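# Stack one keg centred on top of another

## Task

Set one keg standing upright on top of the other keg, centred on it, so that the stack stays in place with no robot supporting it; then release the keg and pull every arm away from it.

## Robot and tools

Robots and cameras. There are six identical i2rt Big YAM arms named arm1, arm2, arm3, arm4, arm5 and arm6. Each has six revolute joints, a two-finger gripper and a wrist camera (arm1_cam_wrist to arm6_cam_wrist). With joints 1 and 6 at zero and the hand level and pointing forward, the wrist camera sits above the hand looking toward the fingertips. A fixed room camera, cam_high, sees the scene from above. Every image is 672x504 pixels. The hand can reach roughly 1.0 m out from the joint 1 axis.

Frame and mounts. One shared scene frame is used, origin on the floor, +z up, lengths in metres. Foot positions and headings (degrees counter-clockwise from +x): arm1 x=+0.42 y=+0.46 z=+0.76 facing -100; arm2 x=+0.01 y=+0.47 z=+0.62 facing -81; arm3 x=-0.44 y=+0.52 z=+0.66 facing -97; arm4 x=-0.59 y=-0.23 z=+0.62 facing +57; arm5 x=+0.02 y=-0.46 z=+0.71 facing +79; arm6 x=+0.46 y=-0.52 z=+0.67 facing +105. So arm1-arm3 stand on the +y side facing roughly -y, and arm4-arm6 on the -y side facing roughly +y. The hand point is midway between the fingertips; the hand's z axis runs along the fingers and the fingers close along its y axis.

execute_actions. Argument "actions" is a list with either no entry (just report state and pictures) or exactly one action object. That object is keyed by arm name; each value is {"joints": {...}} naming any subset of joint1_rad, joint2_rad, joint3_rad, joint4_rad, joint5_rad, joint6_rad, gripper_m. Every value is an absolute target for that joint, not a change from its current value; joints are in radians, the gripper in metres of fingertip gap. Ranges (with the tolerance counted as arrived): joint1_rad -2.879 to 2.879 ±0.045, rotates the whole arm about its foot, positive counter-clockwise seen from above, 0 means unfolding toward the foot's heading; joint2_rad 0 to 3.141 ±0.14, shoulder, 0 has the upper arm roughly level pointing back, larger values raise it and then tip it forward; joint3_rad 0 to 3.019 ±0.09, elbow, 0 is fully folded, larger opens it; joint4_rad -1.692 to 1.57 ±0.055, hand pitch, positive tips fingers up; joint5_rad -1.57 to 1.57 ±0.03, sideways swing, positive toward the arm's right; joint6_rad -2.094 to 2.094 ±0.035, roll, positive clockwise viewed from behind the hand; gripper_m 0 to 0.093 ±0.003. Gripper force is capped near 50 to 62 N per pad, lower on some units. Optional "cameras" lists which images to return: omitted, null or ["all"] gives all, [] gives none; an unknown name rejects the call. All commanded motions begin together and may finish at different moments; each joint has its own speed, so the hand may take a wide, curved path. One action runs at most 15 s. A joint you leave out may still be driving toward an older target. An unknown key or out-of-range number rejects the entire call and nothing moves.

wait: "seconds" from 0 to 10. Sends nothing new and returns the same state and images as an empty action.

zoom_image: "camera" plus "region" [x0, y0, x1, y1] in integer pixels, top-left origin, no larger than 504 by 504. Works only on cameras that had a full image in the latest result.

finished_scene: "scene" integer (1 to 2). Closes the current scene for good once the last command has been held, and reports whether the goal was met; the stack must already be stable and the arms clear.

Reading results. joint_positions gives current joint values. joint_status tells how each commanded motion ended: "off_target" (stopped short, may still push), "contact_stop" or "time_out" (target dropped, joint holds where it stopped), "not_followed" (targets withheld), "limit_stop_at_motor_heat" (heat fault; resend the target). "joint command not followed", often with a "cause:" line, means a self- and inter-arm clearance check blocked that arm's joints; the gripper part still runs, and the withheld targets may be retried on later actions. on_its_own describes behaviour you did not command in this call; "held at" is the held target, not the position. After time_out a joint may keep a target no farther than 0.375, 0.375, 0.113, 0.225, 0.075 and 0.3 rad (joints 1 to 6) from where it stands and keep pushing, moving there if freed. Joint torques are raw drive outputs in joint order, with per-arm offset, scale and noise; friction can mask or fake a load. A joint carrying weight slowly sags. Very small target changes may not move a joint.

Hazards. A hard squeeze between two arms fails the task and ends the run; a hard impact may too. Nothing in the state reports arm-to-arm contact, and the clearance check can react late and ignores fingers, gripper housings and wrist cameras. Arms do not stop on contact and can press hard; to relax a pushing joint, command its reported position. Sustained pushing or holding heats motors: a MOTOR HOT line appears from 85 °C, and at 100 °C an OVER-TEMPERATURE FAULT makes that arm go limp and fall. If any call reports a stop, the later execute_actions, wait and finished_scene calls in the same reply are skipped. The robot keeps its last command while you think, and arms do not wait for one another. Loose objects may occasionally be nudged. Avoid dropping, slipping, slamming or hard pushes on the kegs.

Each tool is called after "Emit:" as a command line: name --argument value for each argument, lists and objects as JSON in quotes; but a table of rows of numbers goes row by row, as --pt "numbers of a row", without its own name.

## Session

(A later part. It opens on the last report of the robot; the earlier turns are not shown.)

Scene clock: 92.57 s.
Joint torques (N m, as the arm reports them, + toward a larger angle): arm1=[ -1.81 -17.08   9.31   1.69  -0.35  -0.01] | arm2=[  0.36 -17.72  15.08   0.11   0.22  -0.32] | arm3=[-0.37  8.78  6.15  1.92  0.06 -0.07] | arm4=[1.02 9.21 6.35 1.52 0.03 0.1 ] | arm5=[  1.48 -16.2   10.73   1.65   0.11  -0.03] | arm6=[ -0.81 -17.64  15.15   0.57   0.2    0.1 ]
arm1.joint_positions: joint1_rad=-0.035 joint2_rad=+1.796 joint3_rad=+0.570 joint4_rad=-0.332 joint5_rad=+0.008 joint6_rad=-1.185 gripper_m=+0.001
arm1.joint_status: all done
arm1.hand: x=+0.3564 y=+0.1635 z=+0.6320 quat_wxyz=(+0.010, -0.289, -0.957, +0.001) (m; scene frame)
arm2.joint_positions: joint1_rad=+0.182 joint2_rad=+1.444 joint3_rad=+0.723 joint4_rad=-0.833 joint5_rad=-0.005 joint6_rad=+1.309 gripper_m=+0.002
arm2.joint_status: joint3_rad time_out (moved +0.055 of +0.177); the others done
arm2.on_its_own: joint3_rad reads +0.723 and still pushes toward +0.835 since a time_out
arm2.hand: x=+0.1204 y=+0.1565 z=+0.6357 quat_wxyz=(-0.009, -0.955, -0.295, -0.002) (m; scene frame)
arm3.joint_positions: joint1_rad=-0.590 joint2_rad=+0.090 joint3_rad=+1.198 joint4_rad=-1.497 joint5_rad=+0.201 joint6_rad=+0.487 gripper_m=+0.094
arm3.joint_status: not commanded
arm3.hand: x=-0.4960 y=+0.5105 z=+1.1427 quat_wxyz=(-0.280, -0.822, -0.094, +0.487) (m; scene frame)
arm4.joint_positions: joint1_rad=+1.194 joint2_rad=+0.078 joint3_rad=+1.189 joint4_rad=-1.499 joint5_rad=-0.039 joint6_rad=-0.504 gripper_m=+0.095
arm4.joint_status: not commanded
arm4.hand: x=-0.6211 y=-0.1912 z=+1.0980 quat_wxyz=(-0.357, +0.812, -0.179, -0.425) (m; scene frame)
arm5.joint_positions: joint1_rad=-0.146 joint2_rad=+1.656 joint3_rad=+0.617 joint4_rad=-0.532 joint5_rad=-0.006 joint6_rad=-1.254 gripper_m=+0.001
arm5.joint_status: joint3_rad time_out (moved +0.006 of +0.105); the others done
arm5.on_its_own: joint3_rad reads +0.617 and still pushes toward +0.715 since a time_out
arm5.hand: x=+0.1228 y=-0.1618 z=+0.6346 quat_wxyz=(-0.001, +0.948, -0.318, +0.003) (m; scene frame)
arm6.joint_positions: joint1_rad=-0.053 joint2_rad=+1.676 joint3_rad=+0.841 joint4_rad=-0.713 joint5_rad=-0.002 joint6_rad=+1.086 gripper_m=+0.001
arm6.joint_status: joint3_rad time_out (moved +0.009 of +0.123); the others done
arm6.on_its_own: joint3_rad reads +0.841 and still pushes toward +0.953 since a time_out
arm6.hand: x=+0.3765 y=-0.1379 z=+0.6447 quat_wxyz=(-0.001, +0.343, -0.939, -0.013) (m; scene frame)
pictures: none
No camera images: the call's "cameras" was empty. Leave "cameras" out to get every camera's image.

Emit:
execute_actions --actions '[{"arm1":{"joints":{"joint2_rad":1.41,"joint3_rad":0.71,"joint4_rad":-0.63}},"arm2":{"joints":{"joint2_rad":1.2,"joint3_rad":0.98,"joint4_rad":-1.12}},"arm5":{"joints":{"joint2_rad":1.285,"joint3_rad":0.82,"joint4_rad":-0.815}},"arm6":{"joints":{"joint2_rad":1.42,"joint3_rad":1.03,"joint4_rad":-0.95}}}]' --cameras '["cam_high"]'

Scene clock: 102.13 s.
Joint torques (N m, as the arm reports them, + toward a larger angle): arm1=[ -1.77 -15.08  16.09   0.59  -0.51   0.02] | arm2=[  0.67 -16.58  16.48   0.25   0.19  -0.33] | arm3=[-0.6   8.8   6.22  1.85  0.1  -0.07] | arm4=[1.1  9.31 6.39 1.54 0.03 0.1 ] | arm5=[  1.49 -14.57  13.54   0.46  -0.07  -0.08] | arm6=[ -0.81 -15.33  16.75   0.75   0.3    0.1 ]
arm1.joint_positions: joint1_rad=-0.035 joint2_rad=+1.493 joint3_rad=+0.589 joint4_rad=-0.638 joint5_rad=+0.013 joint6_rad=-1.187 gripper_m=+0.001
arm1.joint_status: joint3_rad time_out (moved +0.019 of +0.140); the others done
arm1.on_its_own: joint3_rad reads +0.589 and still pushes toward +0.701 since a time_out
arm1.hand: x=+0.3566 y=+0.1636 z=+0.7206 quat_wxyz=(+0.011, -0.288, -0.958, +0.009) (m; scene frame)
arm2.joint_positions: joint1_rad=+0.182 joint2_rad=+1.281 joint3_rad=+0.848 joint4_rad=-1.114 joint5_rad=-0.004 joint6_rad=+1.310 gripper_m=+0.002
arm2.joint_status: joint3_rad time_out (moved +0.125 of +0.257); the others done
arm2.on_its_own: joint3_rad reads +0.848 and still pushes toward +0.961 since a time_out
arm2.hand: x=+0.1200 y=+0.1577 z=+0.7257 quat_wxyz=(-0.013, -0.955, -0.295, -0.002) (m; scene frame)
arm3.joint_positions: joint1_rad=-0.590 joint2_rad=+0.090 joint3_rad=+1.198 joint4_rad=-1.497 joint5_rad=+0.201 joint6_rad=+0.487 gripper_m=+0.094
arm3.joint_status: not commanded
arm3.hand: x=-0.4960 y=+0.5105 z=+1.1427 quat_wxyz=(-0.280, -0.822, -0.094, +0.487) (m; scene frame)
arm4.joint_positions: joint1_rad=+1.194 joint2_rad=+0.078 joint3_rad=+1.189 joint4_rad=-1.499 joint5_rad=-0.039 joint6_rad=-0.504 gripper_m=+0.095
arm4.joint_status: not commanded
arm4.hand: x=-0.6211 y=-0.1912 z=+1.0980 quat_wxyz=(-0.357, +0.812, -0.179, -0.425) (m; scene frame)
arm5.joint_positions: joint1_rad=-0.146 joint2_rad=+1.407 joint3_rad=+0.672 joint4_rad=-0.817 joint5_rad=-0.002 joint6_rad=-1.249 gripper_m=+0.002
arm5.joint_status: joint3_rad time_out (moved +0.055 of +0.203); the others done
arm5.on_its_own: joint3_rad reads +0.672 and still pushes toward +0.785 since a time_out
arm5.hand: x=+0.1223 y=-0.1619 z=+0.7209 quat_wxyz=(-0.011, +0.947, -0.320, +0.005) (m; scene frame)
arm6.joint_positions: joint1_rad=-0.053 joint2_rad=+1.489 joint3_rad=+0.912 joint4_rad=-0.956 joint5_rad=-0.004 joint6_rad=+1.086 gripper_m=+0.001
arm6.joint_status: joint3_rad time_out (moved +0.071 of +0.189); the others done
arm6.on_its_own: joint3_rad reads +0.912 and still pushes toward +1.024 since a time_out
arm6.hand: x=+0.3768 y=-0.1414 z=+0.7331 quat_wxyz=(-0.001, +0.343, -0.939, -0.020) (m; scene frame)
pictures: cam_high
Images, in order (width x height): cam_high 672x504.

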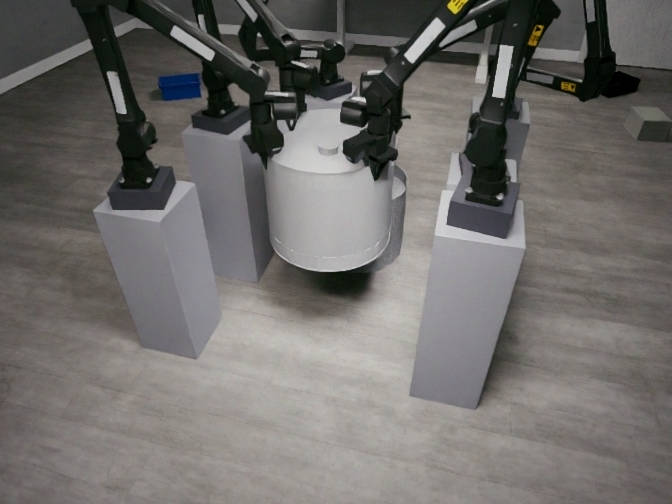

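Replay the traverse.

Emit:
execute_actions --actions '[{"arm1":{"joints":{"joint1_rad":-0.288,"joint2_rad":1.46,"joint3_rad":0.77,"joint4_rad":-0.65,"joint6_rad":-1.45}},"arm2":{"joints":{"joint1_rad":-0.07,"joint2_rad":1.165,"joint3_rad":0.94,"joint4_rad":-1.13,"joint6_rad":1.05}},"arm5":{"joints":{"joint1_rad":0.12,"joint2_rad":1.24,"joint3_rad":0.78,"joint4_rad":-0.815,"joint6_rad":-0.985}},"arm6":{"joints":{"joint1_rad":0.145,"joint2_rad":1.47,"joint3_rad":1.09,"joint4_rad":-0.96,"joint6_rad":1.28}}}]' --cameras '[]'

Scene clock: 113.03 s.
Joint torques (N m, as the arm reports them, + toward a larger angle): arm1=[ -1.67 -17.55  15.19   0.2   -0.32  -0.06] | arm2=[  1.   -16.23  16.2    1.45  -0.23  -0.23] | arm3=[-0.96  8.15  6.38  1.79  0.06 -0.15] | arm4=[1.12 9.31 6.36 1.51 0.03 0.09] | arm5=[  0.99 -13.62  13.83   1.91   0.36   0.  ] | arm6=[ -1.76 -16.52  16.66   0.43   0.49   0.08]
arm1.joint_positions: joint1_rad=-0.289 joint2_rad=+1.555 joint3_rad=+0.669 joint4_rad=-0.649 joint5_rad=+0.007 joint6_rad=-1.439 gripper_m=+0.001
arm1.joint_status: joint3_rad time_out (moved +0.080 of +0.181); the others done
arm1.on_its_own: joint3_rad reads +0.669 and still pushes toward +0.770 since a time_out
arm1.hand: x=+0.2716 y=+0.1612 z=+0.7223 quat_wxyz=(+0.012, -0.289, -0.957, +0.011) (m; scene frame)
arm2.joint_positions: joint1_rad=-0.073 joint2_rad=+1.244 joint3_rad=+0.832 joint4_rad=-1.158 joint5_rad=+0.008 joint6_rad=+1.060 gripper_m=+0.002
arm2.joint_status: joint3_rad time_out (moved -0.016 of +0.092); the others done
arm2.on_its_own: joint3_rad reads +0.832 and still pushes toward +0.940 since a time_out
arm2.hand: x=+0.0341 y=+0.1562 z=+0.7313 quat_wxyz=(-0.001, -0.956, -0.292, +0.005) (m; scene frame)
arm3.joint_positions: joint1_rad=-0.590 joint2_rad=+0.090 joint3_rad=+1.198 joint4_rad=-1.497 joint5_rad=+0.201 joint6_rad=+0.487 gripper_m=+0.094
arm3.joint_status: not commanded
arm3.hand: x=-0.4960 y=+0.5105 z=+1.1427 quat_wxyz=(-0.280, -0.822, -0.094, +0.487) (m; scene frame)
arm4.joint_positions: joint1_rad=+1.194 joint2_rad=+0.078 joint3_rad=+1.189 joint4_rad=-1.499 joint5_rad=-0.039 joint6_rad=-0.504 gripper_m=+0.095
arm4.joint_status: not commanded
arm4.hand: x=-0.6211 y=-0.1912 z=+1.0980 quat_wxyz=(-0.357, +0.812, -0.179, -0.425) (m; scene frame)
arm5.joint_positions: joint1_rad=+0.121 joint2_rad=+1.358 joint3_rad=+0.645 joint4_rad=-0.853 joint5_rad=-0.011 joint6_rad=-0.982 gripper_m=+0.001
arm5.joint_status: joint3_rad time_out (moved -0.027 of +0.108); the others done
arm5.on_its_own: joint3_rad reads +0.645 and still pushes toward +0.761 since a time_out
arm5.hand: x=+0.0372 y=-0.1619 z=+0.7259 quat_wxyz=(-0.002, +0.947, -0.321, +0.000) (m; scene frame)
arm6.joint_positions: joint1_rad=+0.152 joint2_rad=+1.544 joint3_rad=+0.980 joint4_rad=-0.958 joint5_rad=-0.009 joint6_rad=+1.293 gripper_m=+0.001
arm6.joint_status: joint3_rad time_out (moved +0.068 of +0.178); the others done
arm6.on_its_own: joint3_rad reads +0.980 and still pushes toward +1.090 since a time_out
arm6.hand: x=+0.2897 y=-0.1425 z=+0.7348 quat_wxyz=(+0.006, +0.343, -0.939, -0.025) (m; scene frame)
pictures: none
No camera images: the call's "cameras" was empty. Leave "cameras" out to get every camera's image.

Emit:
execute_actions --actions '[{"arm1":{"joints":{"joint1_rad":-0.48,"joint2_rad":1.55,"joint3_rad":0.89,"joint4_rad":-0.69,"joint6_rad":-1.645}},"arm2":{"joints":{"joint1_rad":-0.325,"joint2_rad":1.175,"joint3_rad":0.94,"joint4_rad":-1.13,"joint6_rad":0.8}},"arm5":{"joints":{"joint1_rad":0.395,"joint2_rad":1.255,"joint3_rad":0.78,"joint4_rad":-0.815,"joint6_rad":-0.71}},"arm6":{"joints":{"joint1_rad":0.31,"joint2_rad":1.56,"joint3_rad":1.2,"joint4_rad":-1.0,"joint6_rad":1.45}}}]' --cameras '[]'

Scene clock: 131.10 s.
Joint torques (N m, as the arm reports them, + toward a larger angle): arm1=[ -1.73 -20.11  14.88  -0.34  -0.13  -0.1 ] | arm2=[  1.31 -16.55  16.19   0.93  -0.37  -0.15] | arm3=[-0.03  8.48  6.07  1.87  0.07 -0.14] | arm4=[1.08 9.34 6.34 1.56 0.03 0.1 ] | arm5=[  1.48 -14.25  13.57   0.77   0.33   0.04] | arm6=[ -1.91 -19.15  16.15  -0.35   0.3    0.09]
arm1.joint_positions: joint1_rad=-0.481 joint2_rad=+1.658 joint3_rad=+0.795 joint4_rad=-0.679 joint5_rad=+0.001 joint6_rad=-1.632 gripper_m=+0.001
arm1.joint_status: joint3_rad time_out (moved +0.126 of +0.221); the others done
arm1.on_its_own: joint3_rad reads +0.795 and still pushes toward +0.890 since a time_out
arm1.hand: x=+0.1913 y=+0.1593 z=+0.7203 quat_wxyz=(+0.012, -0.289, -0.957, +0.008) (m; scene frame)
arm2.joint_positions: joint1_rad=-0.329 joint2_rad=+1.256 joint3_rad=+0.830 joint4_rad=-1.140 joint5_rad=+0.010 joint6_rad=+0.804 gripper_m=+0.002
arm2.joint_status: joint3_rad time_out (moved -0.003 of +0.108); the others done
arm2.on_its_own: joint3_rad reads +0.830 and still pushes toward +0.940 since a time_out
arm2.hand: x=-0.0470 y=+0.1574 z=+0.7269 quat_wxyz=(+0.000, -0.956, -0.292, +0.006) (m; scene frame)
arm3.joint_positions: joint1_rad=-0.590 joint2_rad=+0.090 joint3_rad=+1.198 joint4_rad=-1.497 joint5_rad=+0.201 joint6_rad=+0.487 gripper_m=+0.094
arm3.joint_status: not commanded
arm3.hand: x=-0.4960 y=+0.5105 z=+1.1427 quat_wxyz=(-0.280, -0.822, -0.094, +0.487) (m; scene frame)
arm4.joint_positions: joint1_rad=+1.194 joint2_rad=+0.078 joint3_rad=+1.189 joint4_rad=-1.499 joint5_rad=-0.039 joint6_rad=-0.504 gripper_m=+0.095
arm4.joint_status: not commanded
arm4.hand: x=-0.6211 y=-0.1912 z=+1.0980 quat_wxyz=(-0.357, +0.812, -0.179, -0.425) (m; scene frame)
arm5.joint_positions: joint1_rad=+0.389 joint2_rad=+1.373 joint3_rad=+0.645 joint4_rad=-0.825 joint5_rad=-0.010 joint6_rad=-0.712 gripper_m=+0.001
arm5.joint_status: joint3_rad time_out (moved +0.000 of +0.135); the others done
arm5.on_its_own: joint3_rad reads +0.645 and still pushes toward +0.758 since a time_out
arm5.hand: x=-0.0432 y=-0.1628 z=+0.7209 quat_wxyz=(-0.006, +0.947, -0.321, -0.003) (m; scene frame)
arm6.joint_positions: joint1_rad=+0.319 joint2_rad=+1.647 joint3_rad=+1.096 joint4_rad=-0.982 joint5_rad=-0.004 joint6_rad=+1.462 gripper_m=+0.001
arm6.joint_status: joint3_rad time_out (moved +0.116 of +0.220); the others done
arm6.on_its_own: joint3_rad reads +1.096 and still pushes toward +1.200 since a time_out
arm6.hand: x=+0.2085 y=-0.1430 z=+0.7312 quat_wxyz=(+0.006, +0.341, -0.940, -0.020) (m; scene frame)
pictures: none
No camera images: the call's "cameras" was empty. Leave "cameras" out to get every camera's image.

Emit:
execute_actions --actions '[{"arm1":{"joints":{"joint1_rad":-0.625,"joint2_rad":1.65,"joint3_rad":1.055,"joint4_rad":-0.76,"joint6_rad":-1.79}},"arm2":{"joints":{"joint1_rad":-0.555,"joint2_rad":1.235,"joint3_rad":1.0,"joint4_rad":-1.135,"joint6_rad":0.57}},"arm5":{"joints":{"joint1_rad":0.64,"joint2_rad":1.305,"joint3_rad":0.85,"joint4_rad":-0.83,"joint6_rad":-0.46}},"arm6":{"joints":{"joint1_rad":0.45,"joint2_rad":1.655,"joint3_rad":1.35,"joint4_rad":-1.055,"joint6_rad":1.59}}}]' --cameras '[]'

Scene clock: 141.50 s.
Joint torques (N m, as the arm reports them, + toward a larger angle): arm1=[ -2.04 -22.96  15.21  -0.71   0.02  -0.18] | arm2=[  1.72 -17.38  16.45   0.3   -0.4   -0.19] | arm3=[-0.39  8.09  6.08  1.83  0.05 -0.16] | arm4=[1.18 9.34 6.33 1.54 0.04 0.1 ] | arm5=[  1.84 -15.34  13.57   0.43   0.33   0.08] | arm6=[ -1.57 -21.77  16.16  -0.59   0.28   0.07]
arm1.joint_positions: joint1_rad=-0.623 joint2_rad=+1.767 joint3_rad=+0.961 joint4_rad=-0.742 joint5_rad=-0.003 joint6_rad=-1.768 gripper_m=+0.001
arm1.joint_status: joint3_rad time_out (moved +0.166 of +0.260); the others done
arm1.on_its_own: joint3_rad reads +0.961 and still pushes toward +1.055 since a time_out
arm1.hand: x=+0.1130 y=+0.1555 z=+0.7226 quat_wxyz=(+0.010, -0.291, -0.957, +0.005) (m; scene frame)
arm2.joint_positions: joint1_rad=-0.559 joint2_rad=+1.316 joint3_rad=+0.884 joint4_rad=-1.128 joint5_rad=+0.011 joint6_rad=+0.577 gripper_m=+0.002
arm2.joint_status: joint3_rad time_out (moved +0.054 of +0.170); the others done
arm2.on_its_own: joint3_rad reads +0.884 and still pushes toward +0.996 since a time_out
arm2.hand: x=-0.1260 y=+0.1571 z=+0.7272 quat_wxyz=(-0.001, -0.957, -0.291, +0.008) (m; scene frame)
arm3.joint_positions: joint1_rad=-0.590 joint2_rad=+0.090 joint3_rad=+1.198 joint4_rad=-1.497 joint5_rad=+0.201 joint6_rad=+0.487 gripper_m=+0.094
arm3.joint_status: not commanded
arm3.hand: x=-0.4960 y=+0.5105 z=+1.1427 quat_wxyz=(-0.280, -0.822, -0.094, +0.487) (m; scene frame)
arm4.joint_positions: joint1_rad=+1.194 joint2_rad=+0.078 joint3_rad=+1.189 joint4_rad=-1.499 joint5_rad=-0.039 joint6_rad=-0.504 gripper_m=+0.095
arm4.joint_status: not commanded
arm4.hand: x=-0.6211 y=-0.1912 z=+1.0980 quat_wxyz=(-0.357, +0.812, -0.179, -0.425) (m; scene frame)
arm5.joint_positions: joint1_rad=+0.630 joint2_rad=+1.431 joint3_rad=+0.710 joint4_rad=-0.831 joint5_rad=-0.010 joint6_rad=-0.468 gripper_m=+0.001
arm5.joint_status: joint3_rad time_out (moved +0.065 of +0.205); the others done
arm5.on_its_own: joint3_rad reads +0.710 and still pushes toward +0.823 since a time_out
arm5.hand: x=-0.1227 y=-0.1645 z=+0.7216 quat_wxyz=(-0.004, +0.947, -0.323, -0.004) (m; scene frame)
arm6.joint_positions: joint1_rad=+0.455 joint2_rad=+1.752 joint3_rad=+1.248 joint4_rad=-1.032 joint5_rad=-0.004 joint6_rad=+1.604 gripper_m=+0.001
arm6.joint_status: joint3_rad time_out (moved +0.152 of +0.254); the others done
arm6.on_its_own: joint3_rad reads +1.248 and still pushes toward +1.350 since a time_out
arm6.hand: x=+0.1286 y=-0.1458 z=+0.7343 quat_wxyz=(+0.008, +0.339, -0.941, -0.017) (m; scene frame)
pictures: none
No camera images: the call's "cameras" was empty. Leave "cameras" out to get every camera's image.

Emit:
execute_actions --actions '[{"arm1":{"joints":{"joint1_rad":-0.735,"joint2_rad":1.765,"joint3_rad":1.235,"joint4_rad":-0.83,"joint6_rad":-1.895}},"arm2":{"joints":{"joint1_rad":-0.75,"joint2_rad":1.325,"joint3_rad":1.1,"joint4_rad":-1.13,"joint6_rad":0.38}},"arm5":{"joints":{"joint1_rad":0.84,"joint2_rad":1.39,"joint3_rad":0.965,"joint4_rad":-0.84,"joint6_rad":-0.26}},"arm6":{"joints":{"joint1_rad":0.56,"joint2_rad":1.77,"joint3_rad":1.52,"joint4_rad":-1.115,"joint6_rad":1.705}}}]' --cameras '[]'

Scene clock: 149.97 s.
Joint torques (N m, as the arm reports them, + toward a larger angle): arm1=[ -2.42 -25.57  15.33  -1.07  -0.02  -0.21] | arm2=[  0.27 -21.27  16.42   0.27  -0.34  -0.19] | arm3=[-0.13  8.41  6.14  1.83  0.02 -0.09] | arm4=[0.93 9.4  6.36 1.52 0.04 0.09] | arm5=[  2.12 -17.66  13.54   0.44   0.31   0.11] | arm6=[ -1.54 -24.25  15.83  -0.95   0.29   0.1 ]
arm1.joint_positions: joint1_rad=-0.728 joint2_rad=+1.887 joint3_rad=+1.146 joint4_rad=-0.805 joint5_rad=-0.002 joint6_rad=-1.871 gripper_m=+0.001
arm1.joint_status: all done
arm1.hand: x=+0.0361 y=+0.1523 z=+0.7215 quat_wxyz=(+0.012, -0.292, -0.956, +0.005) (m; scene frame)
arm2.joint_positions: joint1_rad=-0.748 joint2_rad=+1.420 joint3_rad=+0.979 joint4_rad=-1.123 joint5_rad=+0.010 joint6_rad=+0.390 gripper_m=+0.002
arm2.joint_status: joint3_rad time_out (moved +0.095 of +0.216); the others done
arm2.on_its_own: joint3_rad reads +0.979 and still pushes toward +1.091 since a time_out
arm2.hand: x=-0.2034 y=+0.1568 z=+0.7255 quat_wxyz=(+0.001, -0.957, -0.290, +0.007) (m; scene frame)
arm3.joint_positions: joint1_rad=-0.590 joint2_rad=+0.090 joint3_rad=+1.198 joint4_rad=-1.497 joint5_rad=+0.201 joint6_rad=+0.487 gripper_m=+0.094
arm3.joint_status: not commanded
arm3.hand: x=-0.4960 y=+0.5105 z=+1.1427 quat_wxyz=(-0.280, -0.822, -0.094, +0.487) (m; scene frame)
arm4.joint_positions: joint1_rad=+1.194 joint2_rad=+0.078 joint3_rad=+1.189 joint4_rad=-1.499 joint5_rad=-0.039 joint6_rad=-0.504 gripper_m=+0.095
arm4.joint_status: not commanded
arm4.hand: x=-0.6211 y=-0.1912 z=+1.0980 quat_wxyz=(-0.357, +0.812, -0.179, -0.425) (m; scene frame)
arm5.joint_positions: joint1_rad=+0.825 joint2_rad=+1.530 joint3_rad=+0.818 joint4_rad=-0.841 joint5_rad=-0.009 joint6_rad=-0.270 gripper_m=+0.001
arm5.joint_status: joint2_rad time_out (moved +0.099 of -0.041); joint3_rad time_out (moved +0.108 of +0.255); the others done
arm5.on_its_own: joint3_rad reads +0.818 and still pushes toward +0.931 since a time_out
arm5.hand: x=-0.2009 y=-0.1656 z=+0.7199 quat_wxyz=(-0.002, +0.946, -0.324, -0.004) (m; scene frame)
arm6.joint_positions: joint1_rad=+0.564 joint2_rad=+1.875 joint3_rad=+1.426 joint4_rad=-1.084 joint5_rad=-0.004 joint6_rad=+1.715 gripper_m=+0.001
arm6.joint_status: joint3_rad time_out (moved +0.178 of +0.272); the others done
arm6.on_its_own: joint3_rad reads +1.426 and still pushes toward +1.520 since a time_out
arm6.hand: x=+0.0503 y=-0.1482 z=+0.7335 quat_wxyz=(+0.010, +0.338, -0.941, -0.017) (m; scene frame)
pictures: none
No camera images: the call's "cameras" was empty. Leave "cameras" out to get every camera's image.

Emit:
execute_actions --actions '[{"arm1":{"joints":{"joint1_rad":-0.825,"joint2_rad":1.89,"joint3_rad":1.45,"joint4_rad":-0.92,"joint6_rad":-1.98}},"arm2":{"joints":{"joint1_rad":-0.91,"joint2_rad":1.43,"joint3_rad":1.24,"joint4_rad":-1.145,"joint6_rad":0.225}},"arm5":{"joints":{"joint1_rad":0.99,"joint2_rad":1.485,"joint3_rad":1.12,"joint4_rad":-0.875,"joint6_rad":-0.105}},"arm6":{"joints":{"joint1_rad":0.645,"joint2_rad":1.915,"joint3_rad":1.745,"joint4_rad":-1.205,"joint6_rad":1.79}}}]' --cameras '[]'

Scene clock: 161.37 s.
Joint torques (N m, as the arm reports them, + toward a larger angle): arm1=[ -2.76 -28.4   16.13  -1.48   0.06  -0.21] | arm2=[  0.07 -25.49  16.27   0.07  -0.28  -0.21] | arm3=[ 0.09  8.49  6.01  1.84  0.09 -0.11] | arm4=[1.15 9.45 6.36 1.5  0.03 0.09] | arm5=[  2.58 -21.02  13.76   0.2    0.4    0.16] | arm6=[ -1.47 -26.4   15.91  -1.21   0.33   0.12]
arm1.joint_positions: joint1_rad=-0.815 joint2_rad=+2.017 joint3_rad=+1.357 joint4_rad=-0.886 joint5_rad=-0.004 joint6_rad=-1.956 gripper_m=+0.001
arm1.joint_status: joint3_rad time_out (moved +0.211 of +0.304); the others done
arm1.on_its_own: joint3_rad reads +1.357 and still pushes toward +1.450 since a time_out
arm1.hand: x=-0.0409 y=+0.1518 z=+0.7193 quat_wxyz=(+0.013, -0.293, -0.956, +0.006) (m; scene frame)
arm2.joint_positions: joint1_rad=-0.903 joint2_rad=+1.544 joint3_rad=+1.109 joint4_rad=-1.135 joint5_rad=+0.008 joint6_rad=+0.235 gripper_m=+0.002
arm2.joint_status: joint3_rad time_out (moved +0.130 of +0.261); the others done
arm2.on_its_own: joint3_rad reads +1.109 and still pushes toward +1.222 since a time_out
arm2.hand: x=-0.2807 y=+0.1588 z=+0.7235 quat_wxyz=(+0.002, -0.957, -0.290, +0.003) (m; scene frame)
arm3.joint_positions: joint1_rad=-0.590 joint2_rad=+0.090 joint3_rad=+1.198 joint4_rad=-1.497 joint5_rad=+0.201 joint6_rad=+0.487 gripper_m=+0.094
arm3.joint_status: not commanded
arm3.hand: x=-0.4960 y=+0.5105 z=+1.1427 quat_wxyz=(-0.280, -0.822, -0.094, +0.487) (m; scene frame)
arm4.joint_positions: joint1_rad=+1.194 joint2_rad=+0.078 joint3_rad=+1.189 joint4_rad=-1.499 joint5_rad=-0.039 joint6_rad=-0.504 gripper_m=+0.095
arm4.joint_status: not commanded
arm4.hand: x=-0.6211 y=-0.1912 z=+1.0980 quat_wxyz=(-0.357, +0.812, -0.179, -0.425) (m; scene frame)
arm5.joint_positions: joint1_rad=+0.971 joint2_rad=+1.647 joint3_rad=+0.965 joint4_rad=-0.871 joint5_rad=-0.011 joint6_rad=-0.123 gripper_m=+0.001
arm5.joint_status: joint2_rad time_out (moved +0.117 of -0.045); joint3_rad time_out (moved +0.147 of +0.302); the others done
arm5.on_its_own: joint2_rad reads +1.647 and still pushes toward +1.485 since a time_out; joint3_rad reads +0.965 and still pushes toward +1.078 since a time_out
arm5.hand: x=-0.2780 y=-0.1647 z=+0.7189 quat_wxyz=(+0.000, +0.946, -0.325, -0.004) (m; scene frame)
arm6.joint_positions: joint1_rad=+0.648 joint2_rad=+2.019 joint3_rad=+1.652 joint4_rad=-1.168 joint5_rad=-0.005 joint6_rad=+1.797 gripper_m=+0.001
arm6.joint_status: joint3_rad time_out (moved +0.226 of +0.319); the others done
arm6.on_its_own: joint3_rad reads +1.652 and still pushes toward +1.745 since a time_out
arm6.hand: x=-0.0266 y=-0.1479 z=+0.7332 quat_wxyz=(+0.011, +0.339, -0.941, -0.015) (m; scene frame)
pictures: none
No camera images: the call's "cameras" was empty. Leave "cameras" out to get every camera's image.

Emit:
execute_actions --actions '[{"arm1":{"joints":{"joint1_rad":-0.895,"joint2_rad":2.03,"joint3_rad":1.66,"joint4_rad":-0.99,"joint6_rad":-2.05}},"arm2":{"joints":{"joint1_rad":-1.035,"joint2_rad":1.555,"joint3_rad":1.37,"joint4_rad":-1.14,"joint6_rad":0.1}},"arm5":{"joints":{"joint1_rad":1.09,"joint2_rad":1.61,"joint3_rad":1.29,"joint4_rad":-0.9,"joint6_rad":-0.01}},"arm6":{"joints":{"joint1_rad":0.705,"joint2_rad":2.095,"joint3_rad":2.01,"joint4_rad":-1.3,"joint6_rad":1.85}}}]' --cameras '["arm1_cam_wrist","arm2_cam_wrist","arm5_cam_wrist","arm6_cam_wrist","cam_high"]'

Scene clock: 172.40 s.
Joint torques (N m, as the arm reports them, + toward a larger angle): arm1=[ -2.68 -31.27  16.99  -1.96   0.08  -0.19] | arm2=[ -0.31 -29.25  16.33   0.2   -0.23  -0.25] | arm3=[ 0.01  8.44  6.04  1.89  0.09 -0.12] | arm4=[0.94 9.43 6.35 1.5  0.04 0.09] | arm5=[  3.36 -24.98  13.72  -0.14   0.4    0.21] | arm6=[ -0.81 -28.56  16.78  -1.46   0.25   0.22]
arm1.joint_positions: joint1_rad=-0.885 joint2_rad=+2.165 joint3_rad=+1.562 joint4_rad=-0.946 joint5_rad=-0.005 joint6_rad=-2.028 gripper_m=+0.001
arm1.joint_status: joint3_rad time_out (moved +0.205 of +0.303); the others done
arm1.on_its_own: joint3_rad reads +1.562 and still pushes toward +1.660 since a time_out
arm1.hand: x=-0.1096 y=+0.1573 z=+0.7010 quat_wxyz=(+0.012, -0.292, -0.956, +0.004) (m; scene frame)
arm2.joint_positions: joint1_rad=-1.022 joint2_rad=+1.687 joint3_rad=+1.227 joint4_rad=-1.130 joint5_rad=+0.004 joint6_rad=+0.112 gripper_m=+0.002
arm2.joint_status: joint3_rad time_out (moved +0.118 of +0.261); the others done
arm2.on_its_own: joint3_rad reads +1.227 and still pushes toward +1.339 since a time_out
arm2.hand: x=-0.3493 y=+0.1662 z=+0.7029 quat_wxyz=(+0.005, -0.956, -0.292, -0.007) (m; scene frame)
arm3.joint_positions: joint1_rad=-0.590 joint2_rad=+0.090 joint3_rad=+1.198 joint4_rad=-1.497 joint5_rad=+0.201 joint6_rad=+0.487 gripper_m=+0.094
arm3.joint_status: not commanded
arm3.hand: x=-0.4960 y=+0.5105 z=+1.1427 quat_wxyz=(-0.280, -0.822, -0.094, +0.487) (m; scene frame)
arm4.joint_positions: joint1_rad=+1.194 joint2_rad=+0.078 joint3_rad=+1.189 joint4_rad=-1.499 joint5_rad=-0.039 joint6_rad=-0.504 gripper_m=+0.095
arm4.joint_status: not commanded
arm4.hand: x=-0.6211 y=-0.1912 z=+1.0980 quat_wxyz=(-0.357, +0.812, -0.179, -0.425) (m; scene frame)
arm5.joint_positions: joint1_rad=+1.063 joint2_rad=+1.802 joint3_rad=+1.125 joint4_rad=-0.887 joint5_rad=-0.010 joint6_rad=-0.033 gripper_m=+0.001
arm5.joint_status: joint2_rad time_out (moved +0.155 of -0.037); joint3_rad time_out (moved +0.159 of +0.325); the others done
arm5.on_its_own: joint2_rad reads +1.802 and still pushes toward +1.610 since a time_out; joint3_rad reads +1.125 and still pushes toward +1.237 since a time_out
arm5.hand: x=-0.3455 y=-0.1584 z=+0.6999 quat_wxyz=(+0.003, +0.946, -0.324, +0.002) (m; scene frame)
arm6.joint_positions: joint1_rad=+0.701 joint2_rad=+2.198 joint3_rad=+1.909 joint4_rad=-1.256 joint5_rad=-0.003 joint6_rad=+1.847 gripper_m=+0.001
arm6.joint_status: joint3_rad time_out (moved +0.257 of +0.358); the others done
arm6.on_its_own: joint3_rad reads +1.909 and still pushes toward +2.010 since a time_out
arm6.hand: x=-0.0940 y=-0.1407 z=+0.7162 quat_wxyz=(+0.008, +0.340, -0.940, -0.011) (m; scene frame)
pictures: arm1_cam_wrist, arm2_cam_wrist, arm5_cam_wrist, arm6_cam_wrist, cam_high
Images, in order (width x height): arm1_cam_wrist 672x504, arm2_cam_wrist 672x504, arm5_cam_wrist 672x504, arm6_cam_wrist 672x504, cam_high 672x504.

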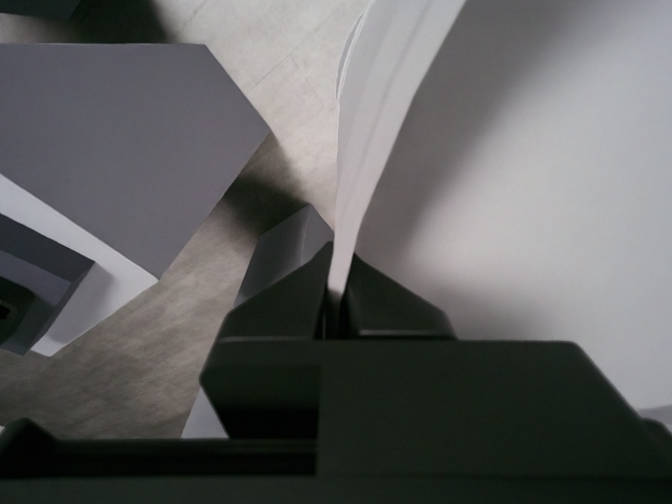

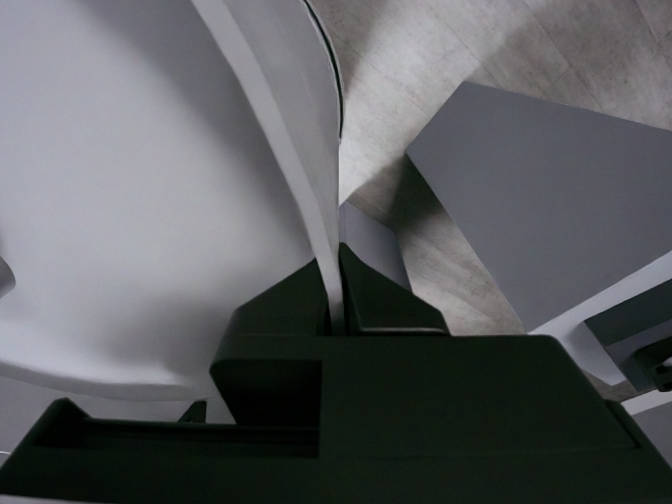

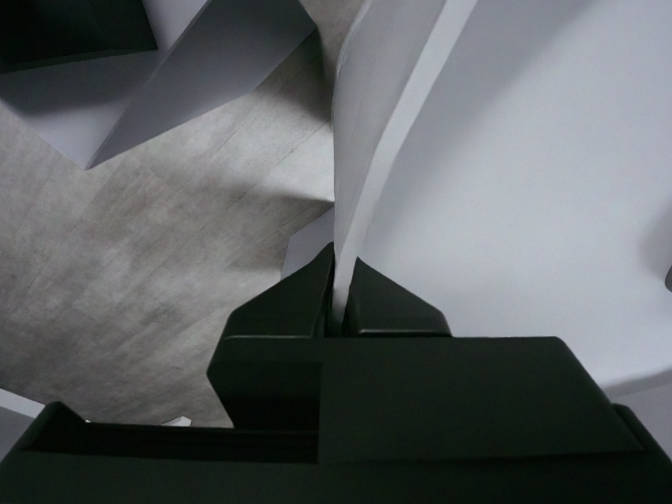

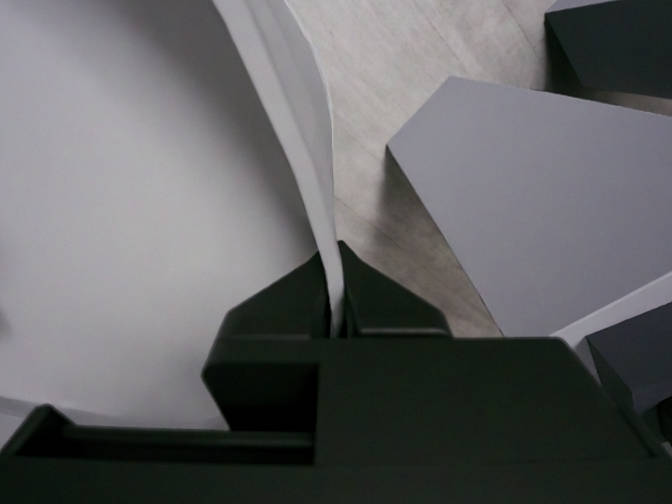

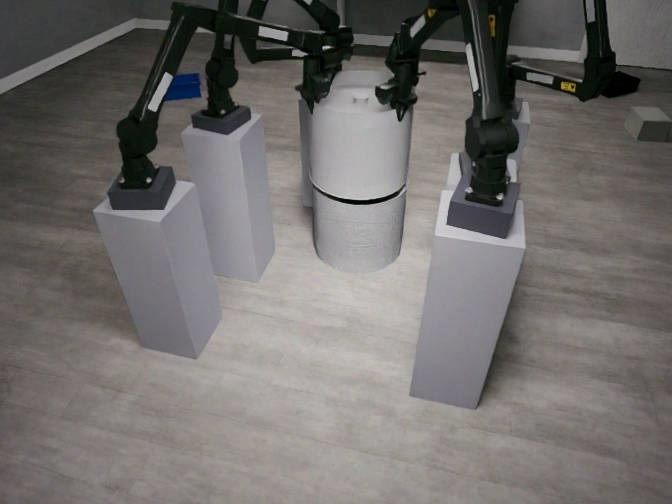

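Need roughly (−.005,+.006); lower with that bias.

Emit:
execute_actions --actions '[{"arm1":{"joints":{"joint1_rad":-0.915,"joint2_rad":2.065,"joint3_rad":1.645,"joint4_rad":-0.94,"joint6_rad":-2.06}},"arm2":{"joints":{"joint1_rad":-1.055,"joint2_rad":1.6,"joint4_rad":-1.09,"joint6_rad":0.085}},"arm5":{"joints":{"joint1_rad":1.07,"joint2_rad":1.66,"joint4_rad":-0.84,"joint6_rad":-0.03}},"arm6":{"joints":{"joint1_rad":0.69,"joint2_rad":2.14,"joint4_rad":-1.24,"joint6_rad":1.84}}}]' --cameras '["arm1_cam_wrist","arm2_cam_wrist","arm5_cam_wrist","arm6_cam_wrist","cam_high"]'

Scene clock: 182.60 s.
Joint torques (N m, as the arm reports them, + toward a larger angle): arm1=[ -3.54 -30.61  15.53  -1.05  -0.03  -0.16] | arm2=[ -0.21 -28.39  16.11   1.42  -0.32  -0.25] | arm3=[ 0.07  8.28  6.4   1.89  0.07 -0.12] | arm4=[0.9  9.44 6.37 1.5  0.03 0.1 ] | arm5=[  2.07 -24.42  13.54   0.67   0.42   0.11] | arm6=[ -1.93 -27.18  16.86  -0.46   0.15   0.16]
arm1.joint_positions: joint1_rad=-0.893 joint2_rad=+2.190 joint3_rad=+1.562 joint4_rad=-0.914 joint5_rad=-0.002 joint6_rad=-2.040 gripper_m=+0.001
arm1.joint_status: all done
arm1.hand: x=-0.1148 y=+0.1606 z=+0.6864 quat_wxyz=(+0.015, -0.290, -0.957, +0.005) (m; scene frame)
arm2.joint_positions: joint1_rad=-1.032 joint2_rad=+1.720 joint3_rad=+1.227 joint4_rad=-1.115 joint5_rad=+0.008 joint6_rad=+0.098 gripper_m=+0.002
arm2.joint_status: all done
arm2.on_its_own: joint3_rad reads +1.227 and still pushes toward +1.339 since a time_out
arm2.hand: x=-0.3541 y=+0.1690 z=+0.6877 quat_wxyz=(+0.010, -0.956, -0.294, -0.015) (m; scene frame)
arm3.joint_positions: joint1_rad=-0.590 joint2_rad=+0.090 joint3_rad=+1.198 joint4_rad=-1.497 joint5_rad=+0.201 joint6_rad=+0.487 gripper_m=+0.094
arm3.joint_status: not commanded
arm3.hand: x=-0.4960 y=+0.5105 z=+1.1427 quat_wxyz=(-0.280, -0.822, -0.094, +0.487) (m; scene frame)
arm4.joint_positions: joint1_rad=+1.194 joint2_rad=+0.078 joint3_rad=+1.189 joint4_rad=-1.499 joint5_rad=-0.039 joint6_rad=-0.504 gripper_m=+0.095
arm4.joint_status: not commanded
arm4.hand: x=-0.6211 y=-0.1912 z=+1.0980 quat_wxyz=(-0.357, +0.812, -0.179, -0.425) (m; scene frame)
arm5.joint_positions: joint1_rad=+1.061 joint2_rad=+1.840 joint3_rad=+1.125 joint4_rad=-0.846 joint5_rad=-0.011 joint6_rad=-0.040 gripper_m=+0.001
arm5.joint_status: joint2_rad time_out (moved +0.038 of -0.142); the others done
arm5.on_its_own: joint2_rad reads +1.840 and still pushes toward +1.660 since a time_out; joint3_rad reads +1.125 and still pushes toward +1.237 since a time_out
arm5.hand: x=-0.3486 y=-0.1549 z=+0.6828 quat_wxyz=(+0.003, +0.947, -0.321, +0.000) (m; scene frame)
arm6.joint_positions: joint1_rad=+0.699 joint2_rad=+2.224 joint3_rad=+1.909 joint4_rad=-1.223 joint5_rad=+0.000 joint6_rad=+1.846 gripper_m=+0.001
arm6.joint_status: all done
arm6.on_its_own: joint3_rad reads +1.909 and still pushes toward +2.010 since a time_out
arm6.hand: x=-0.0978 y=-0.1359 z=+0.6998 quat_wxyz=(+0.009, +0.340, -0.940, -0.015) (m; scene frame)
pictures: arm1_cam_wrist, arm2_cam_wrist, arm5_cam_wrist, arm6_cam_wrist, cam_high
Images, in order (width x height): arm1_cam_wrist 672x504, arm2_cam_wrist 672x504, arm5_cam_wrist 672x504, arm6_cam_wrist 672x504, cam_high 672x504.

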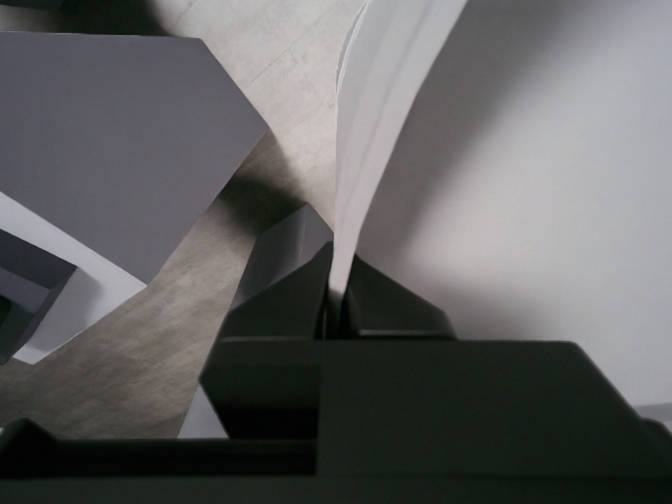

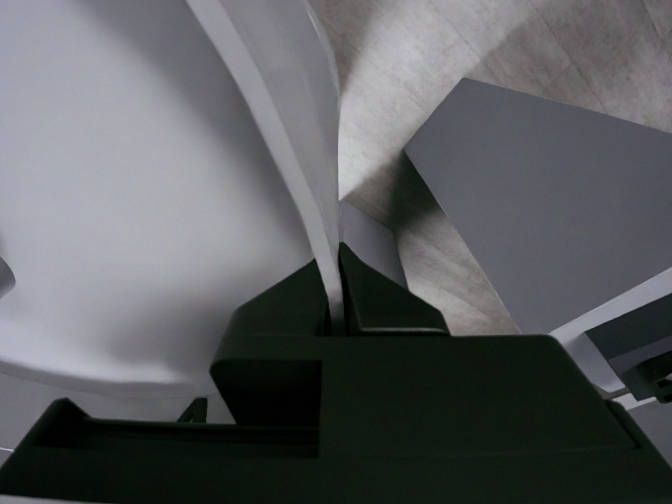

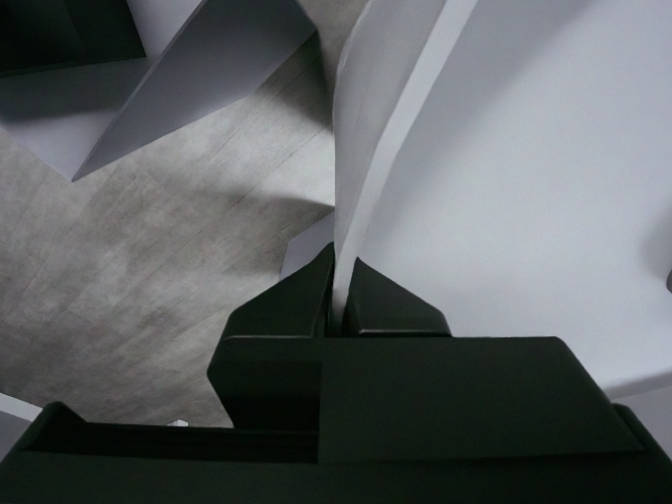

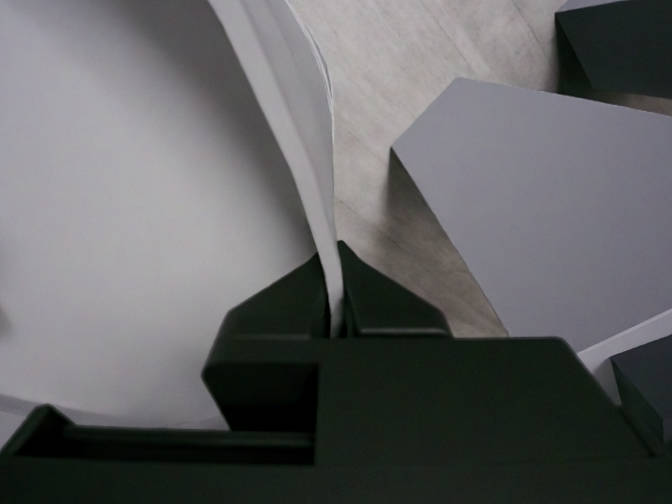

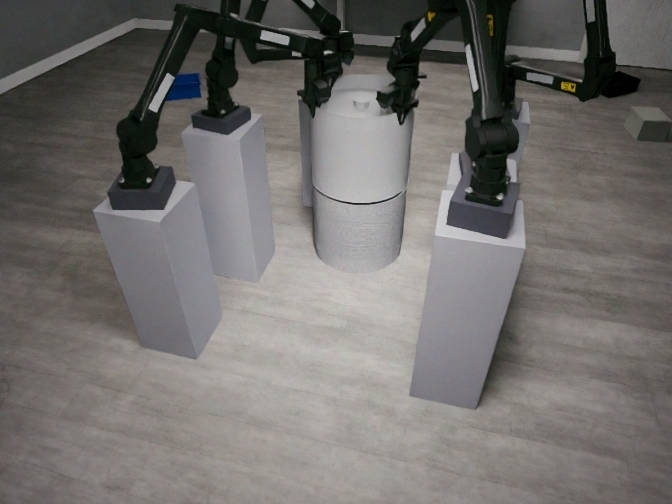

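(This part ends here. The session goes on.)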